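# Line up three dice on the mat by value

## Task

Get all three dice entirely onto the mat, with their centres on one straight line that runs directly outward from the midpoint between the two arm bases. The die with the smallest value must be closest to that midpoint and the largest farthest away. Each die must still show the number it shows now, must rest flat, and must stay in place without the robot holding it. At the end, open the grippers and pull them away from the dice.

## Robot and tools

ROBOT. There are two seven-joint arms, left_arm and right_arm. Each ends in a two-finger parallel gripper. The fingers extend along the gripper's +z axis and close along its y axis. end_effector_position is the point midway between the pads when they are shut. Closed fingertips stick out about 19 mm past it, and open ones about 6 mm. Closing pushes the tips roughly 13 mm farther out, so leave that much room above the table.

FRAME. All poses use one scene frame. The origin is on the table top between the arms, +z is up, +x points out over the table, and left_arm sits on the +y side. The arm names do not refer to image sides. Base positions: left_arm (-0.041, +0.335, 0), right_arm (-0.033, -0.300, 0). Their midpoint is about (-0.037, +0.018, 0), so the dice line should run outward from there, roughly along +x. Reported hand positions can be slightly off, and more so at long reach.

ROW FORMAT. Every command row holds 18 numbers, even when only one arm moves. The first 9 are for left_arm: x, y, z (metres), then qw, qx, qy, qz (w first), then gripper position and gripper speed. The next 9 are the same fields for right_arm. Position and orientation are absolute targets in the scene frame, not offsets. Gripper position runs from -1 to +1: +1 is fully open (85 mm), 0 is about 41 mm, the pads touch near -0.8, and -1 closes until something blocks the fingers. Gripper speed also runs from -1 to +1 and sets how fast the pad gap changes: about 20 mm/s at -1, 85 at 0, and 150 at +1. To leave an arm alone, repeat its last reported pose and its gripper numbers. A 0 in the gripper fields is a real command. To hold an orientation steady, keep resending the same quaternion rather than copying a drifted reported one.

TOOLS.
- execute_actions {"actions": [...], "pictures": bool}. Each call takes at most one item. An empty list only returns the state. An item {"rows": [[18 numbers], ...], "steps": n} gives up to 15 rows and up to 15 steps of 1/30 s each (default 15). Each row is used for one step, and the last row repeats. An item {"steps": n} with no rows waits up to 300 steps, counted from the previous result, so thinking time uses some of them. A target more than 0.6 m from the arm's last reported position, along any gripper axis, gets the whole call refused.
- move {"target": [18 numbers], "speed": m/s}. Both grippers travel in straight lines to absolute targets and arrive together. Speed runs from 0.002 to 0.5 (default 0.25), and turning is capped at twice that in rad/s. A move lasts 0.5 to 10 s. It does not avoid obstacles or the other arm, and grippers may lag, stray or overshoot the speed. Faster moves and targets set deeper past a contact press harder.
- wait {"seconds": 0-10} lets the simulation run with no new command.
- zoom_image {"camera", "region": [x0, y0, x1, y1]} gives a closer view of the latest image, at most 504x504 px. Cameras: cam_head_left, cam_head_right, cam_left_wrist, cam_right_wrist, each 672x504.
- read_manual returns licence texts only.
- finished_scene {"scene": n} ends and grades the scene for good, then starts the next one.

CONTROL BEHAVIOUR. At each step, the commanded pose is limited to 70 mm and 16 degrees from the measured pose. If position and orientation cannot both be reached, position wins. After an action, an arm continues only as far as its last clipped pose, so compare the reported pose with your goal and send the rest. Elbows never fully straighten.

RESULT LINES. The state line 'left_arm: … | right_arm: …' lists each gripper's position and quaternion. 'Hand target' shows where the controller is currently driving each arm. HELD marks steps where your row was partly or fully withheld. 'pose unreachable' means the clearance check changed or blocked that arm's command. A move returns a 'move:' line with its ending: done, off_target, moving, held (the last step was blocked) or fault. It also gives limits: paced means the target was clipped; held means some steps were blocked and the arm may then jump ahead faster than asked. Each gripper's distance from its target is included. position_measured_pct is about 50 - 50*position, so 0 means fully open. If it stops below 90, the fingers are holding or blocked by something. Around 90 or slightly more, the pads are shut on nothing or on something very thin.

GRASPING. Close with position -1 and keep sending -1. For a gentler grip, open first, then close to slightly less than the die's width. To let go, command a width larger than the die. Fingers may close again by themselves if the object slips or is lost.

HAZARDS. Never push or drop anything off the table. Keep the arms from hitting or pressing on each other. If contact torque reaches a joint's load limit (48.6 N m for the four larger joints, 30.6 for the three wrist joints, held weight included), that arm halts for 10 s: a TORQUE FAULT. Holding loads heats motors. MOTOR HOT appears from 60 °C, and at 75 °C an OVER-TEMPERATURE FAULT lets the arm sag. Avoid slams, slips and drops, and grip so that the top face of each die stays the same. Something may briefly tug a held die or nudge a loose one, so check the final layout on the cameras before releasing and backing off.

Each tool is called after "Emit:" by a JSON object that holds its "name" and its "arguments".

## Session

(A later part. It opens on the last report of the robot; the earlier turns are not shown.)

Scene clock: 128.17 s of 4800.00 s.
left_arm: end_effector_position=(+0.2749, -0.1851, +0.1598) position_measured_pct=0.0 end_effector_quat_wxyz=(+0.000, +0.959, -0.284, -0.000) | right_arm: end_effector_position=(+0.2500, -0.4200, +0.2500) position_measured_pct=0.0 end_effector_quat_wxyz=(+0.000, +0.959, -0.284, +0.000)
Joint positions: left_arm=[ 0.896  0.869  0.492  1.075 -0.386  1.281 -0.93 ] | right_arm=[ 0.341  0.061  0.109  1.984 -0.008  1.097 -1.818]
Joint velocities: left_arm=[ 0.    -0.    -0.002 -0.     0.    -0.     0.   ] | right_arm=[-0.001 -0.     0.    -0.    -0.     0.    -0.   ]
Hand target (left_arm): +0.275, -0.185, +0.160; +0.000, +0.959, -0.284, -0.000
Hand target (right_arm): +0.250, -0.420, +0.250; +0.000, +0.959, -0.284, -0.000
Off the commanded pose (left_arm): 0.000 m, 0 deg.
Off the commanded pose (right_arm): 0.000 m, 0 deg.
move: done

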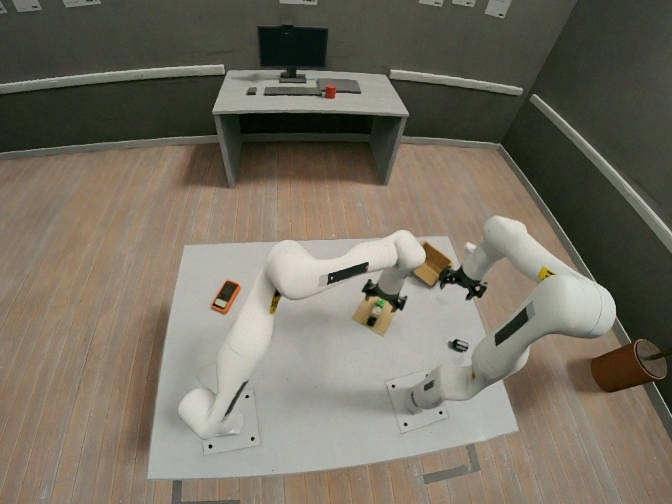

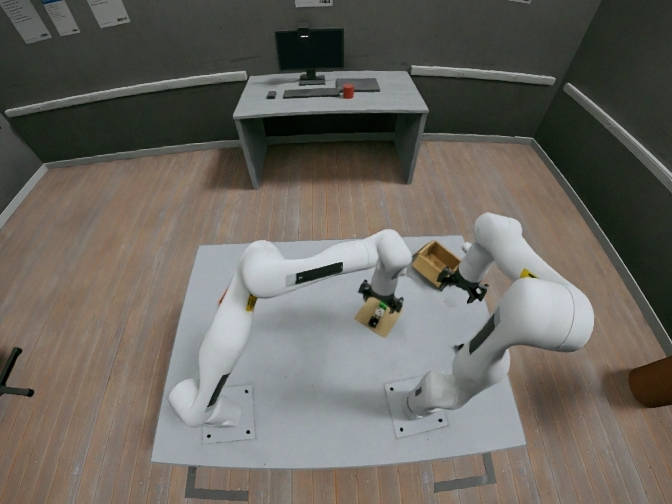

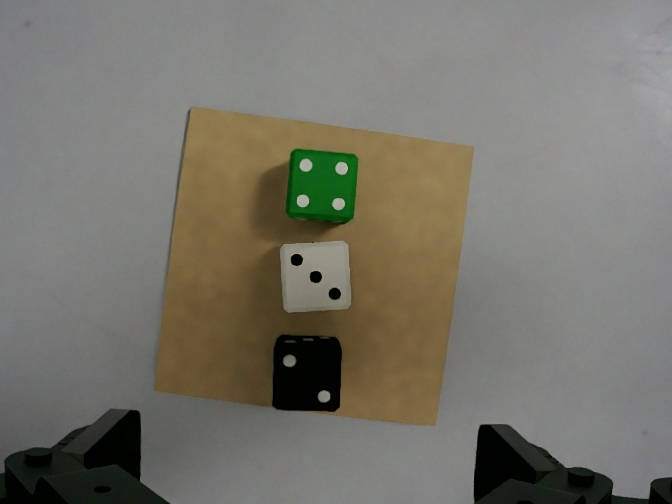

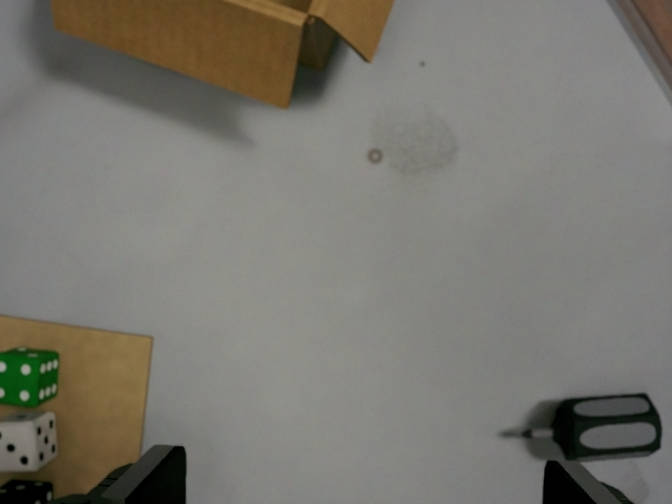

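Emit:
{"name": "move", "arguments": {"target": [0.277,-0.1865,0.027,0,0.959,-0.284,0,1,0,0.25,-0.42,0.25,0,0.959,-0.284,0,1,0], "speed": 0.1}}

Emit:
{"name": "move", "arguments": {"target": [0.277,-0.1865,0.027,0,0.959,-0.284,0,-1,0,0.25,-0.42,0.25,0,0.959,-0.284,0,1,0]}}

Emit:
{"name": "move", "arguments": {"target": [0.277,-0.1865,0.036,0,0.959,-0.284,0,-1,0,0.25,-0.42,0.25,0,0.959,-0.284,0,1,0], "speed": 0.05}}

Emit:
{"name": "move", "arguments": {"target": [0.282,-0.190,0.036,0,0.959,-0.284,0,-1,0,0.25,-0.42,0.25,0,0.959,-0.284,0,1,0], "speed": 0.05}}

Emit:
{"name": "move", "arguments": {"target": [0.282,-0.190,0.028,0,0.959,-0.284,0,-1,0,0.25,-0.42,0.25,0,0.959,-0.284,0,1,0], "speed": 0.05}}

Emit:
{"name": "move", "arguments": {"target": [0.282,-0.190,0.028,0,0.959,-0.284,0,0.6,0,0.25,-0.42,0.25,0,0.959,-0.284,0,1,0]}}

Emit:
{"name": "move", "arguments": {"target": [0.275,-0.185,0.16,0,0.959,-0.284,0,1,0,0.25,-0.42,0.25,0,0.959,-0.284,0,1,0], "speed": 0.15}}

Scene clock: 137.27 s of 4800.00 s.
left_arm: end_effector_position=(+0.2772, -0.1864, +0.0273) position_measured_pct=0.0 end_effector_quat_wxyz=(-0.000, +0.959, -0.284, +0.000) | right_arm: end_effector_position=(+0.2500, -0.4200, +0.2500) position_measured_pct=0.0 end_effector_quat_wxyz=(+0.000, +0.959, -0.284, +0.000)
Joint positions: left_arm=[ 0.905  1.029  0.438  1.196 -0.445  1.008 -0.882] | right_arm=[ 0.341  0.061  0.109  1.984 -0.008  1.097 -1.818]
Joint velocities: left_arm=[ 0.001  0.002 -0.001 -0.001 -0.001  0.    -0.   ] | right_arm=[-0.001  0.001 -0.001  0.001  0.     0.     0.001]
Hand target (left_arm): +0.277, -0.186, +0.027; -0.000, +0.959, -0.284, +0.000
Hand target (right_arm): +0.250, -0.420, +0.250; +0.000, +0.959, -0.284, -0.000
Off the commanded pose (left_arm): 0.000 m, 0 deg.
Off the commanded pose (right_arm): 0.000 m, 0 deg.
After step 90, 4.47 s passed at rest.
move: done

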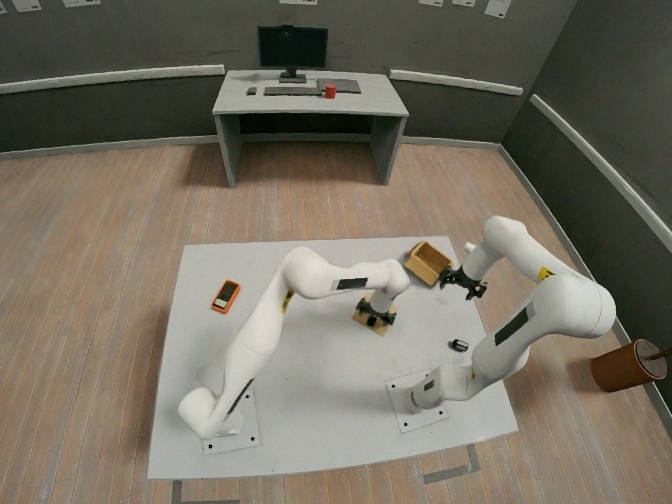

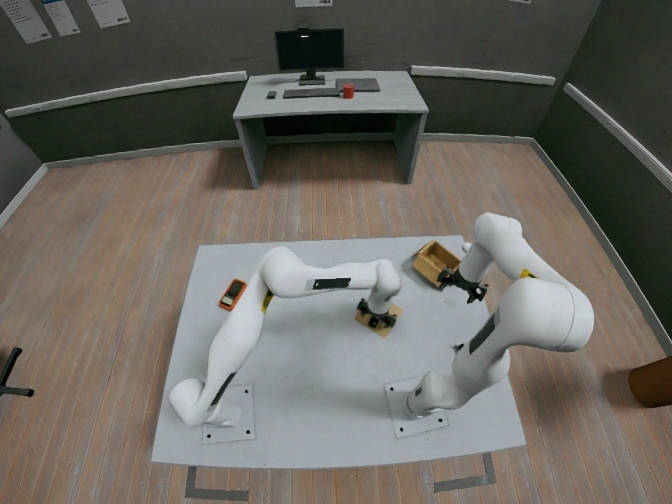

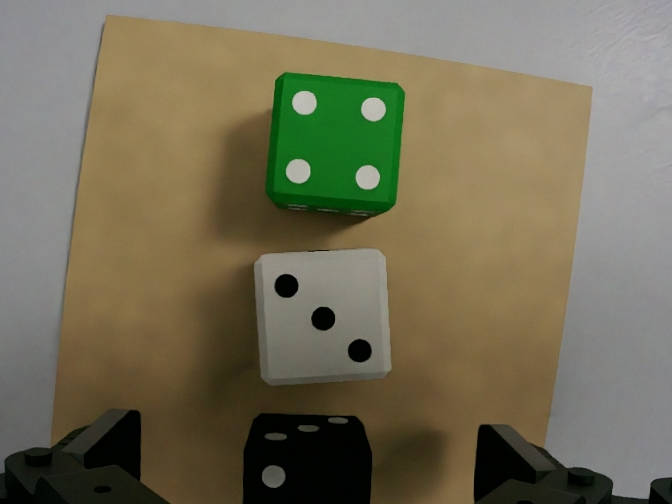

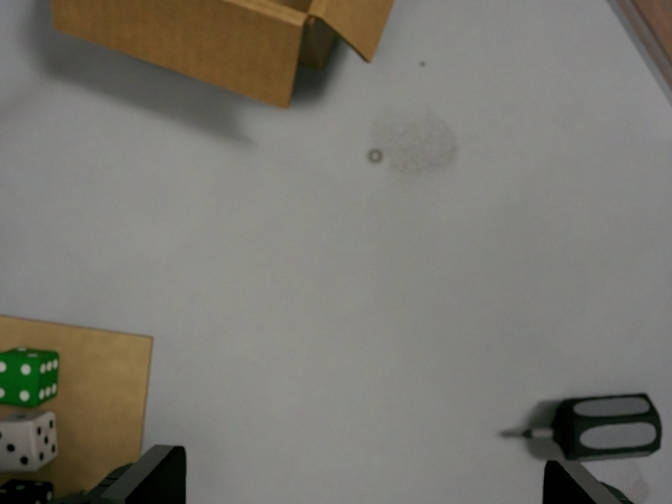

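Scene clock: 138.30 s of 4800.00 s.
left_arm: end_effector_position=(+0.2771, -0.1866, +0.0275) position_measured_pct=63.9 end_effector_quat_wxyz=(+0.000, +0.959, -0.284, +0.000) | right_arm: end_effector_position=(+0.2500, -0.4200, +0.2500) position_measured_pct=0.0 end_effector_quat_wxyz=(+0.000, +0.959, -0.284, +0.000)
Joint positions: left_arm=[ 0.906  1.029  0.438  1.196 -0.445  1.008 -0.883] | right_arm=[ 0.341  0.061  0.109  1.984 -0.008  1.097 -1.818]
Joint velocities: left_arm=[ 0.001 -0.001  0.001  0.001  0.001 -0.001  0.   ] | right_arm=[-0.002  0.001  0.001  0.001 -0.002  0.     0.   ]
Hand target (left_arm): +0.277, -0.187, +0.027; -0.000, +0.959, -0.284, +0.000
Hand target (right_arm): +0.250, -0.420, +0.250; -0.000, +0.959, -0.284, -0.000
Off the commanded pose (left_arm): 0.001 m, 0 deg.
Off the commanded pose (right_arm): 0.000 m, 0 deg.
move: done

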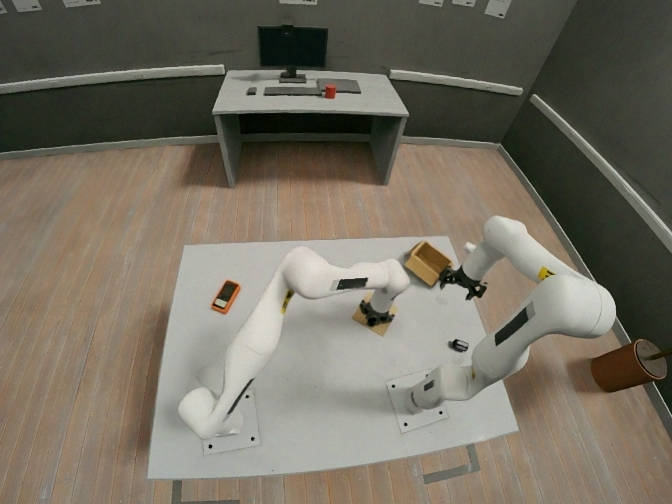

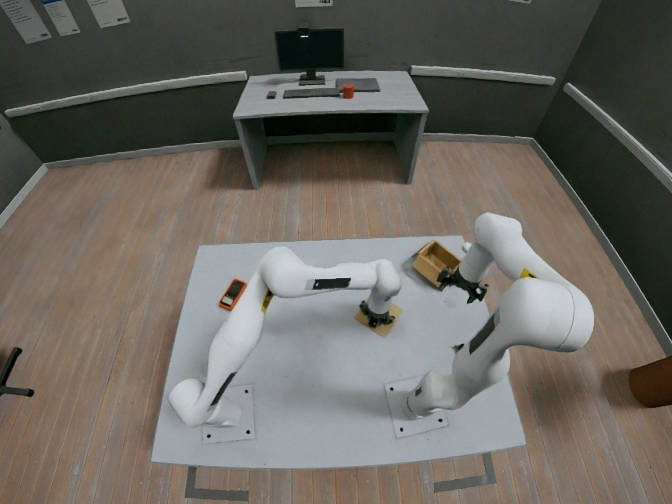

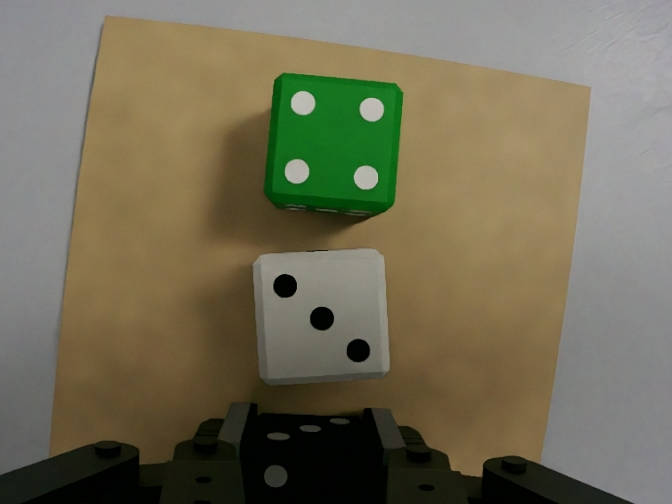

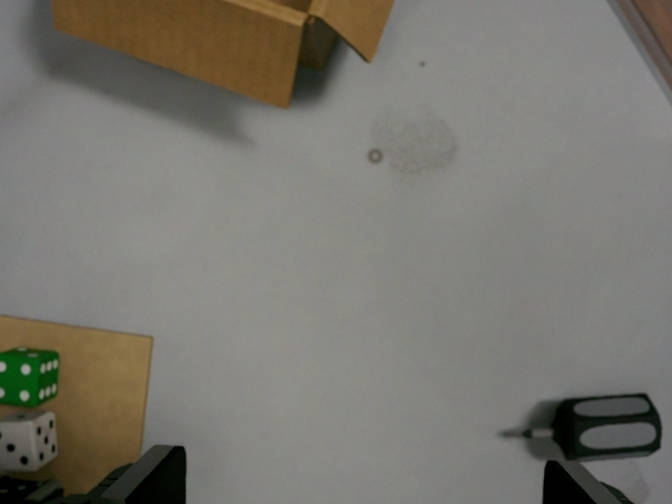

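Scene clock: 139.00 s of 4800.00 s.
left_arm: end_effector_position=(+0.2770, -0.1865, +0.0360) position_measured_pct=63.9 end_effector_quat_wxyz=(-0.000, +0.959, -0.284, -0.000) | right_arm: end_effector_position=(+0.2500, -0.4200, +0.2500) position_measured_pct=0.0 end_effector_quat_wxyz=(+0.000, +0.959, -0.284, +0.000)
Joint positions: left_arm=[ 0.904  1.017  0.442  1.192 -0.44   1.024 -0.886] | right_arm=[ 0.341  0.061  0.109  1.984 -0.008  1.097 -1.818]
Joint velocities: left_arm=[ 0.001 -0.001  0.     0.    -0.001  0.001  0.001] | right_arm=[-0.    -0.    -0.001  0.     0.001  0.    -0.   ]
Hand target (left_arm): +0.277, -0.187, +0.036; +0.000, +0.959, -0.284, -0.000
Hand target (right_arm): +0.250, -0.420, +0.250; -0.000, +0.959, -0.284, -0.000
Off the commanded pose (left_arm): 0.000 m, 0 deg.
Off the commanded pose (right_arm): 0.000 m, 0 deg.
move: done

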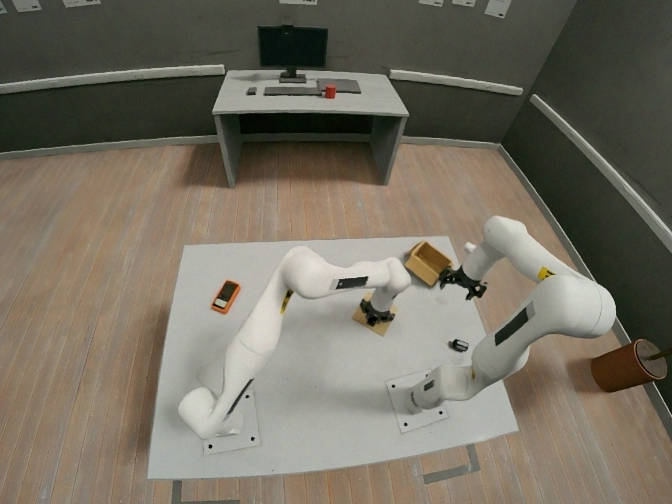

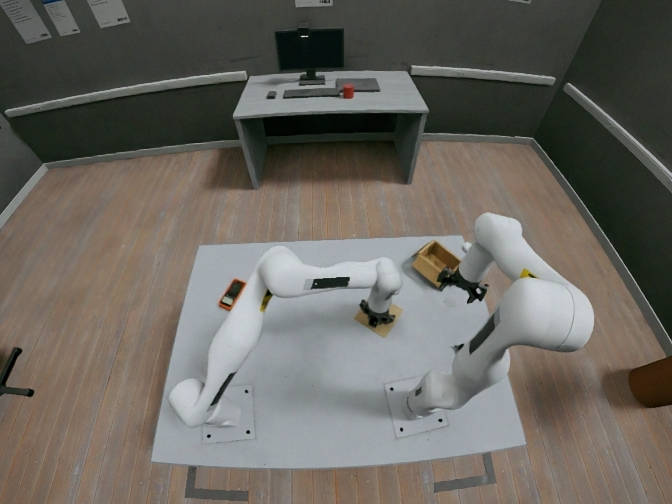

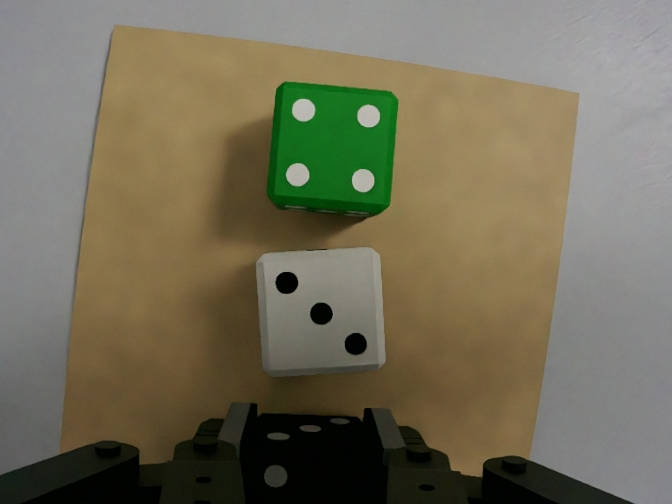

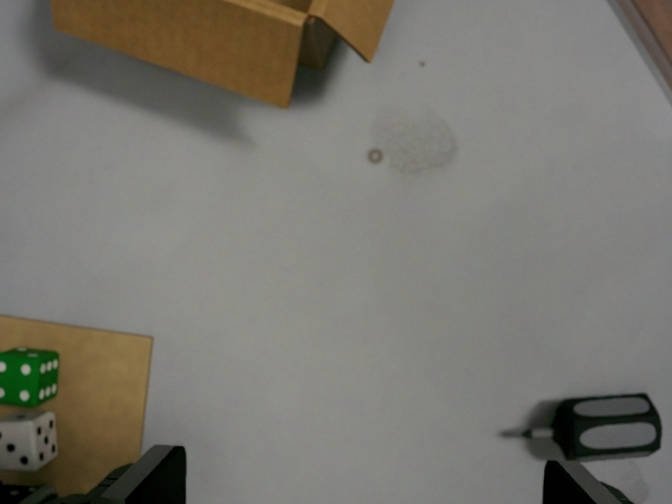

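Scene clock: 139.70 s of 4800.00 s.
left_arm: end_effector_position=(+0.2820, -0.1900, +0.0361) position_measured_pct=63.9 end_effector_quat_wxyz=(+0.000, +0.959, -0.284, +0.000) | right_arm: end_effector_position=(+0.2500, -0.4200, +0.2500) position_measured_pct=0.0 end_effector_quat_wxyz=(+0.000, +0.959, -0.284, +0.000)
Joint positions: left_arm=[ 0.904  1.029  0.444  1.164 -0.44   1.04  -0.895] | right_arm=[ 0.341  0.061  0.109  1.984 -0.008  1.097 -1.818]
Joint velocities: left_arm=[ 0.001  0.001 -0.002  0.    -0.     0.002 -0.001] | right_arm=[ 0.001  0.001  0.     0.     0.    -0.    -0.002]
Hand target (left_arm): +0.282, -0.190, +0.036; +0.000, +0.959, -0.284, -0.000
Hand target (right_arm): +0.250, -0.420, +0.250; -0.000, +0.959, -0.284, -0.000
Off the commanded pose (left_arm): 0.000 m, 0 deg.
Off the commanded pose (right_arm): 0.000 m, 0 deg.
move: done

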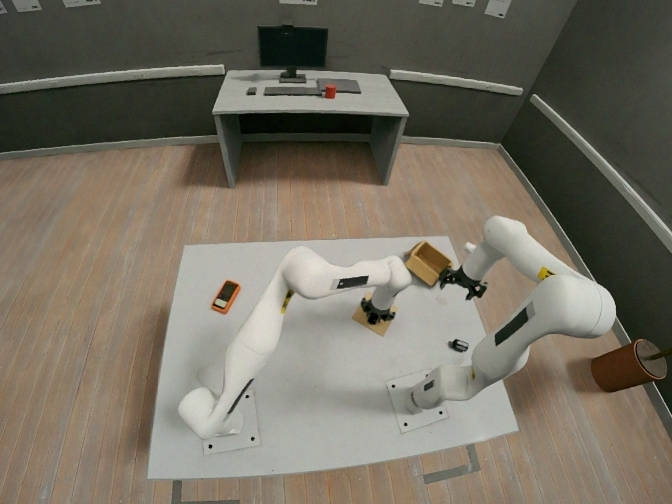

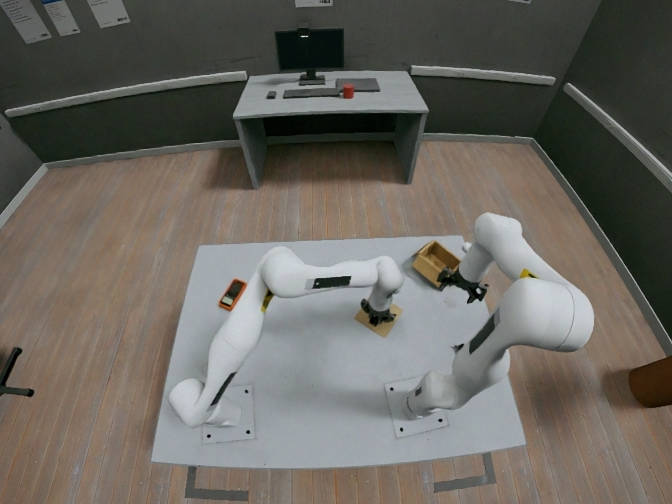

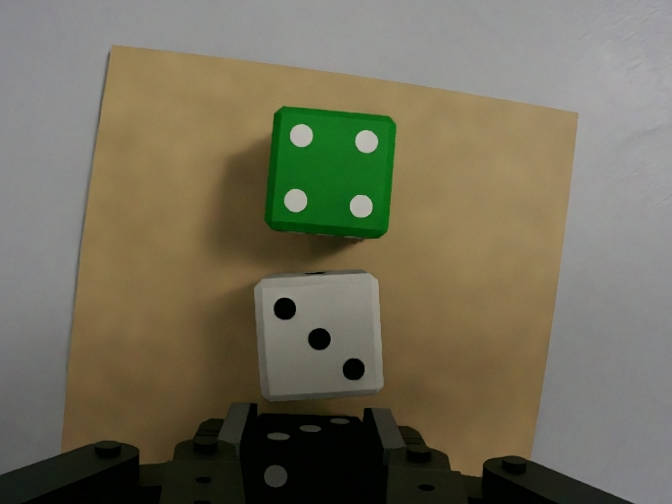

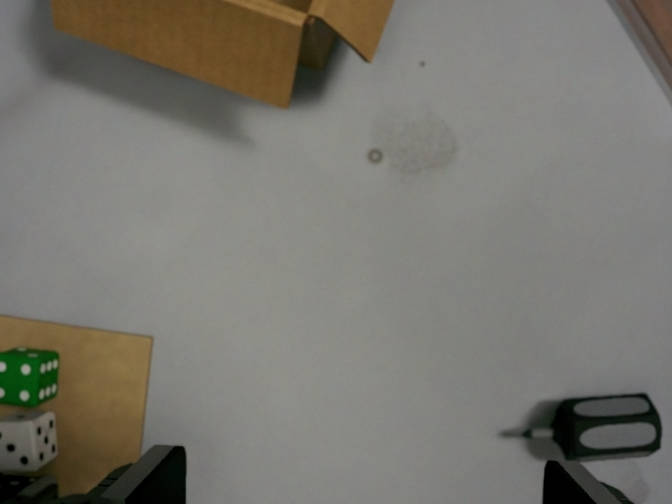

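Scene clock: 140.40 s of 4800.00 s.
left_arm: end_effector_position=(+0.2820, -0.1900, +0.0280) position_measured_pct=63.9 end_effector_quat_wxyz=(+0.000, +0.959, -0.284, +0.000) | right_arm: end_effector_position=(+0.2500, -0.4200, +0.2500) position_measured_pct=0.0 end_effector_quat_wxyz=(+0.000, +0.959, -0.284, +0.000)
Joint positions: left_arm=[ 0.906  1.04   0.44   1.167 -0.444  1.025 -0.892] | right_arm=[ 0.341  0.061  0.109  1.984 -0.008  1.097 -1.818]
Joint velocities: left_arm=[ 0.    -0.     0.002 -0.    -0.    -0.001  0.001] | right_arm=[-0.001  0.002  0.    -0.001 -0.002 -0.     0.   ]
Hand target (left_arm): +0.282, -0.190, +0.028; -0.000, +0.959, -0.284, +0.000
Hand target (right_arm): +0.250, -0.420, +0.250; -0.000, +0.959, -0.284, -0.000
Off the commanded pose (left_arm): 0.000 m, 0 deg.
Off the commanded pose (right_arm): 0.000 m, 0 deg.
move: done

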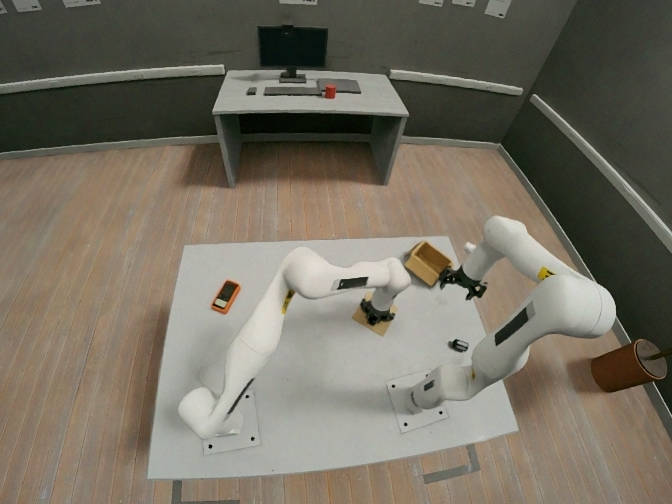

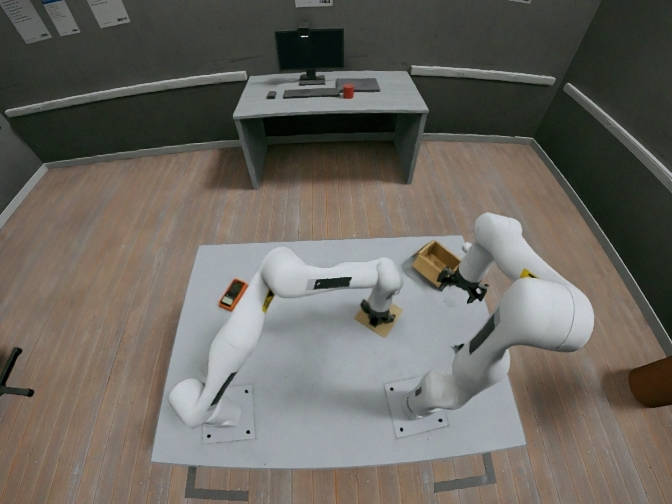

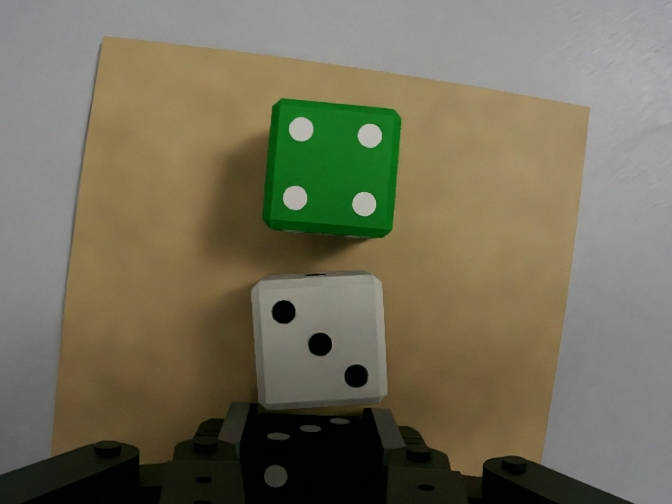

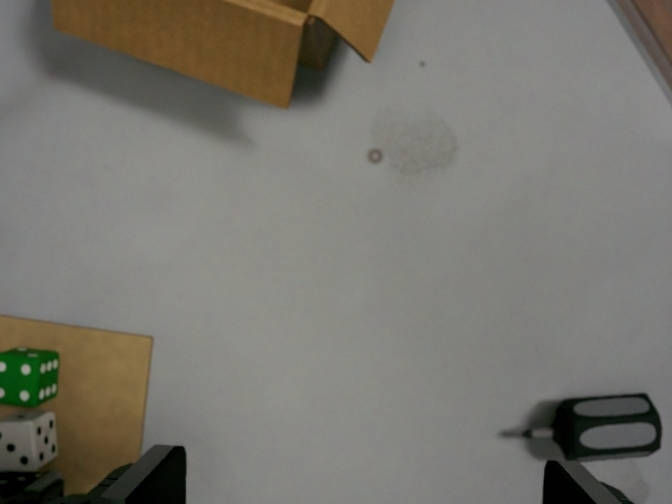

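Scene clock: 141.27 s of 4800.00 s.
left_arm: end_effector_position=(+0.2820, -0.1900, +0.0280) position_measured_pct=19.8 end_effector_quat_wxyz=(+0.000, +0.959, -0.284, +0.000) | right_arm: end_effector_position=(+0.2500, -0.4200, +0.2500) position_measured_pct=0.0 end_effector_quat_wxyz=(+0.000, +0.959, -0.284, +0.000)
Joint positions: left_arm=[ 0.906  1.04   0.44   1.167 -0.444  1.025 -0.892] | right_arm=[ 0.341  0.061  0.109  1.984 -0.008  1.097 -1.818]
Joint velocities: left_arm=[ 0.001  0.001 -0.     0.     0.001  0.001 -0.001] | right_arm=[ 0.001  0.001  0.    -0.001  0.    -0.     0.002]
Hand target (left_arm): +0.282, -0.190, +0.028; -0.000, +0.959, -0.284, +0.000
Hand target (right_arm): +0.250, -0.420, +0.250; -0.000, +0.959, -0.284, -0.000
Off the commanded pose (left_arm): 0.000 m, 0 deg.
Off the commanded pose (right_arm): 0.000 m, 0 deg.
move: done

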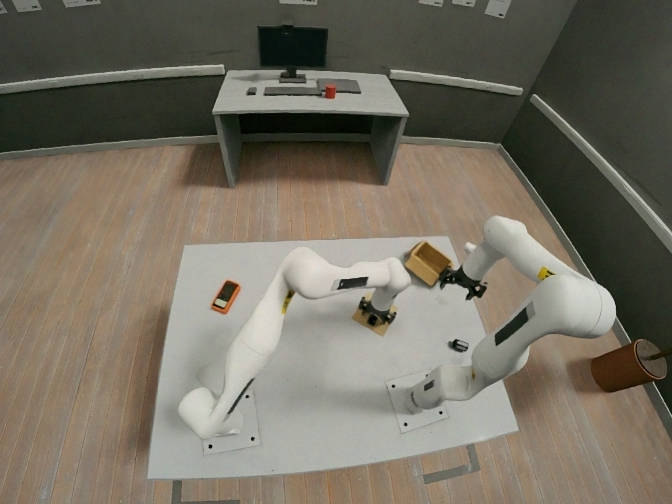

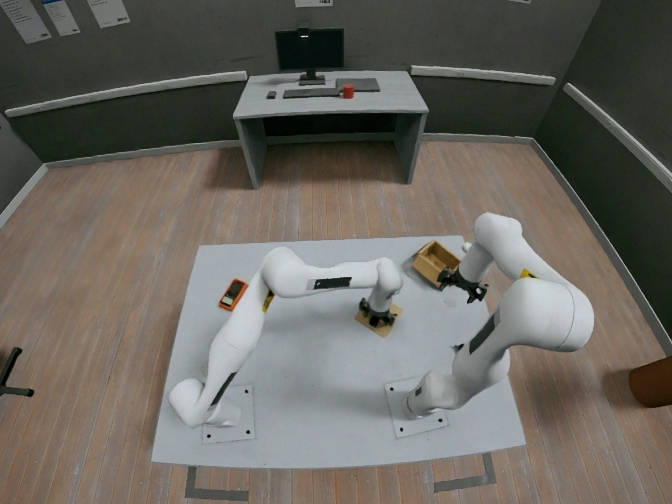

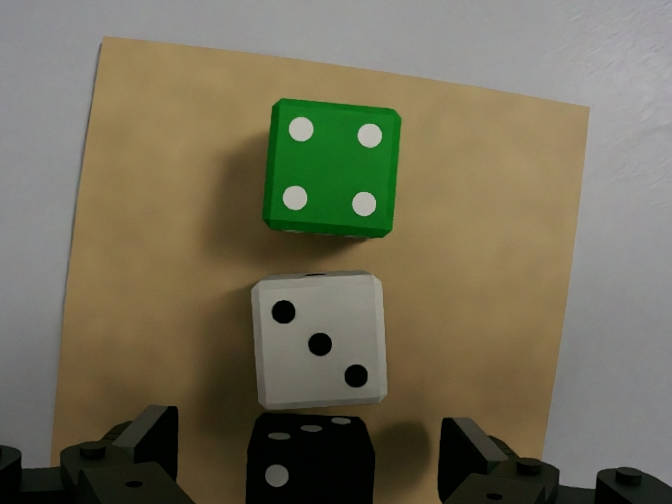

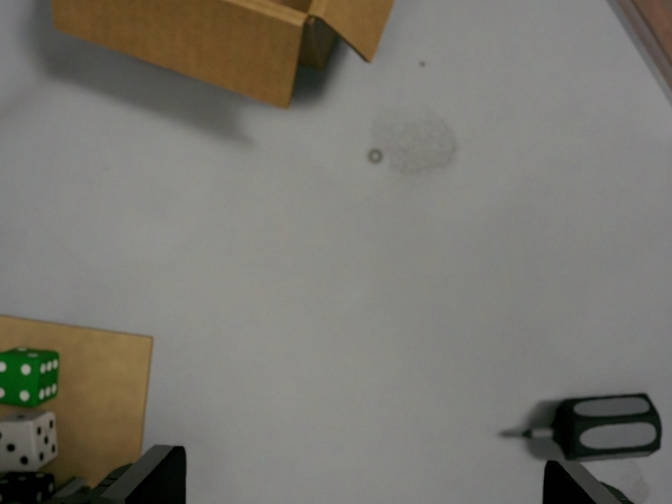

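Scene clock: 142.47 s of 4800.00 s.
left_arm: end_effector_position=(+0.2749, -0.1851, +0.1598) position_measured_pct=0.0 end_effector_quat_wxyz=(+0.000, +0.959, -0.284, -0.000) | right_arm: end_effector_position=(+0.2500, -0.4200, +0.2500) position_measured_pct=0.0 end_effector_quat_wxyz=(+0.000, +0.959, -0.284, +0.000)
Joint positions: left_arm=[ 0.896  0.869  0.492  1.075 -0.386  1.281 -0.93 ] | right_arm=[ 0.341  0.061  0.109  1.984 -0.008  1.097 -1.818]
Joint velocities: left_arm=[-0.    -0.    -0.001  0.     0.     0.001  0.   ] | right_arm=[-0.     0.001  0.    -0.    -0.    -0.     0.   ]
Hand target (left_arm): +0.275, -0.185, +0.160; +0.000, +0.959, -0.284, -0.000
Hand target (right_arm): +0.250, -0.420, +0.250; +0.000, +0.959, -0.284, -0.000
Off the commanded pose (left_arm): 0.000 m, 0 deg.
Off the commanded pose (right_arm): 0.000 m, 0 deg.
move: done

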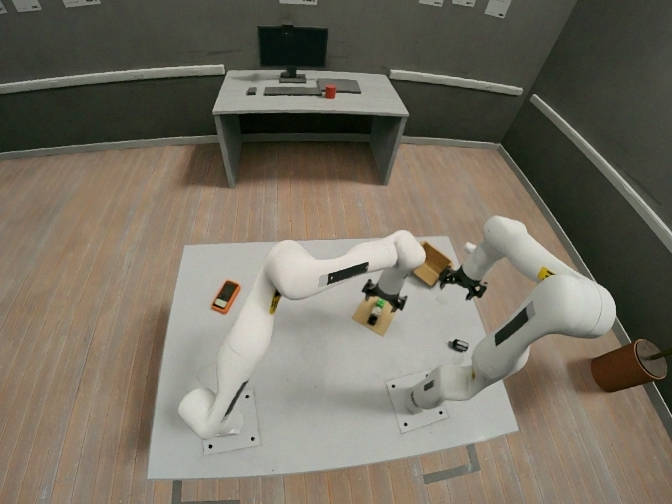

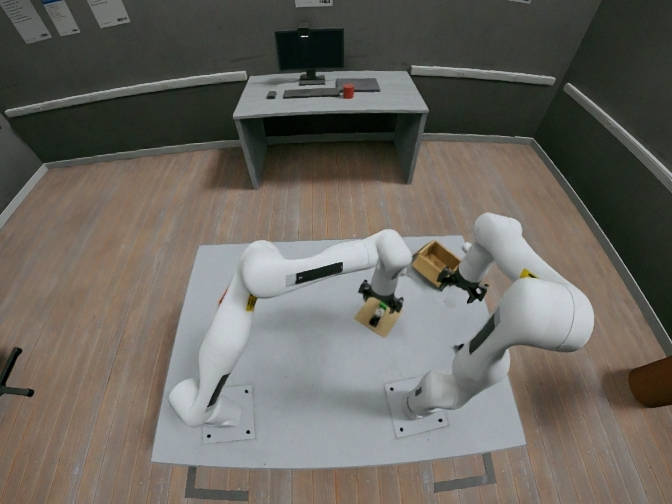

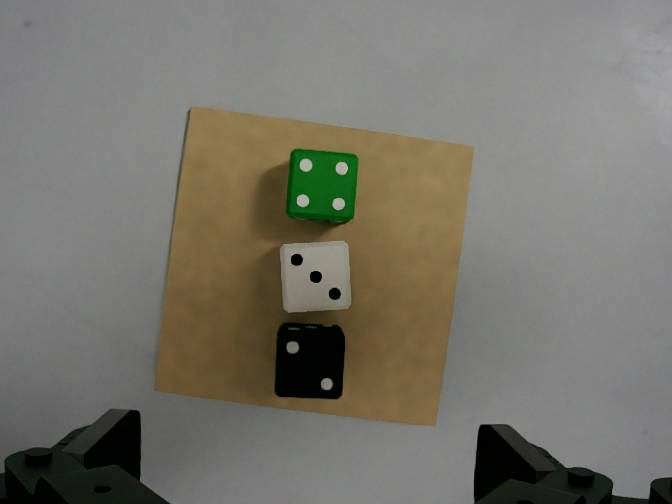

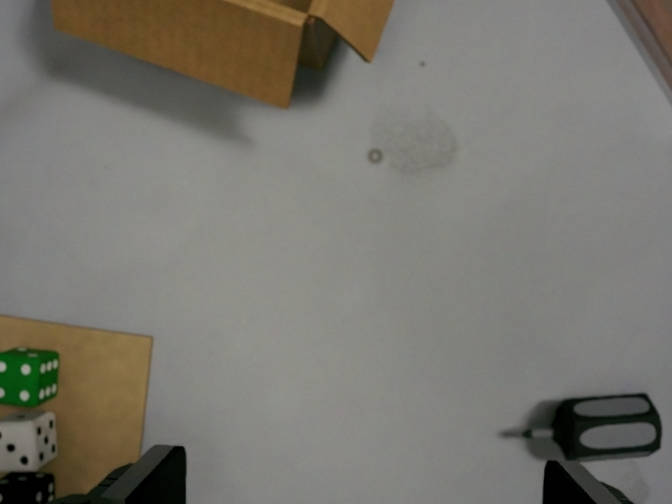

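Good. Move clear and finish.

Emit:
{"name": "move", "arguments": {"target": [0.15,0.15,0.25,0,1,0,0,1,0,0.15,-0.35,0.25,0,1,0,0,1,0]}}

Emit:
{"name": "finished_scene", "arguments": {"scene": 1}}

Scene clock: 146.80 s of 4800.00 s.
left_arm: end_effector_position=(+0.1485, +0.1490, +0.2493) position_measured_pct=0.0 end_effector_quat_wxyz=(+0.001, +1.000, +0.001, -0.001) | right_arm: end_effector_position=(+0.1504, -0.3496, +0.2503) position_measured_pct=0.0 end_effector_quat_wxyz=(-0.000, +1.000, +0.000, -0.000)
Joint positions: left_arm=[ 0.418 -0.05   0.372  2.094  0.023  1.094 -0.918] | right_arm=[ 0.235 -0.232  0.016  2.239  0.004  1.135 -1.446]
Joint velocities: left_arm=[-0.001 -0.008 -0.004 -0.     0.001 -0.     0.001] | right_arm=[-0.001 -0.003 -0.001 -0.    -0.002 -0.     0.   ]
Hand target (left_arm): +0.149, +0.149, +0.250; +0.001, +1.000, +0.001, -0.000
Hand target (right_arm): +0.150, -0.350, +0.250; -0.000, +1.000, +0.000, +0.000
Off the commanded pose (left_arm): 0.002 m, 0 deg.
Off the commanded pose (right_arm): 0.001 m, 0 deg.
move: done

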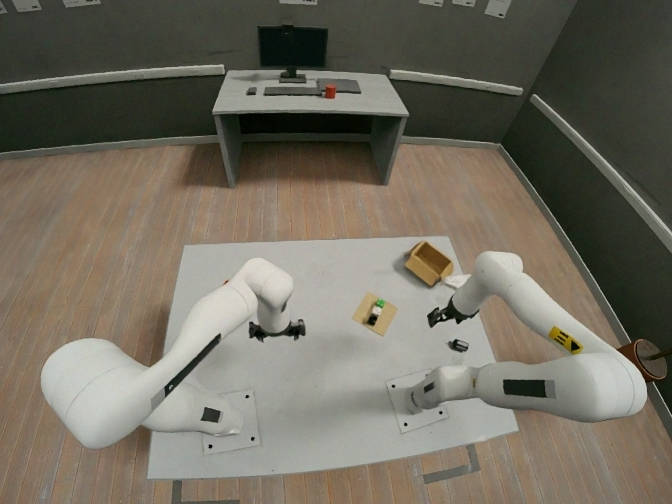

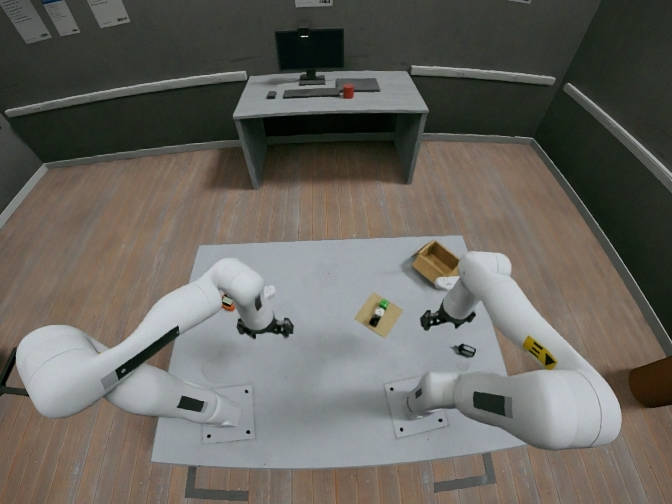

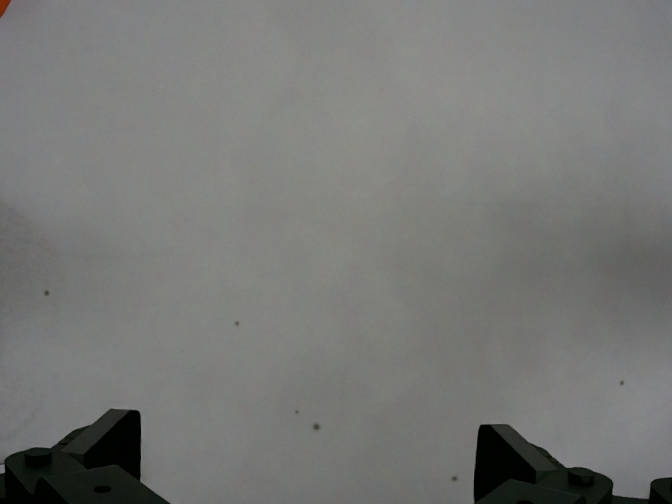

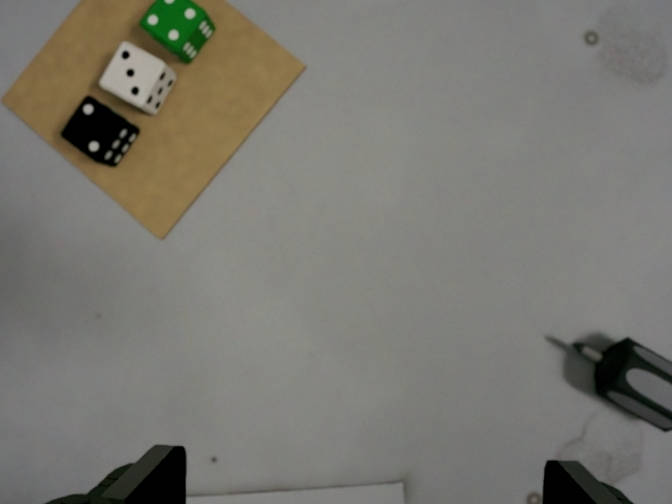

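The scene is finished: the task was done.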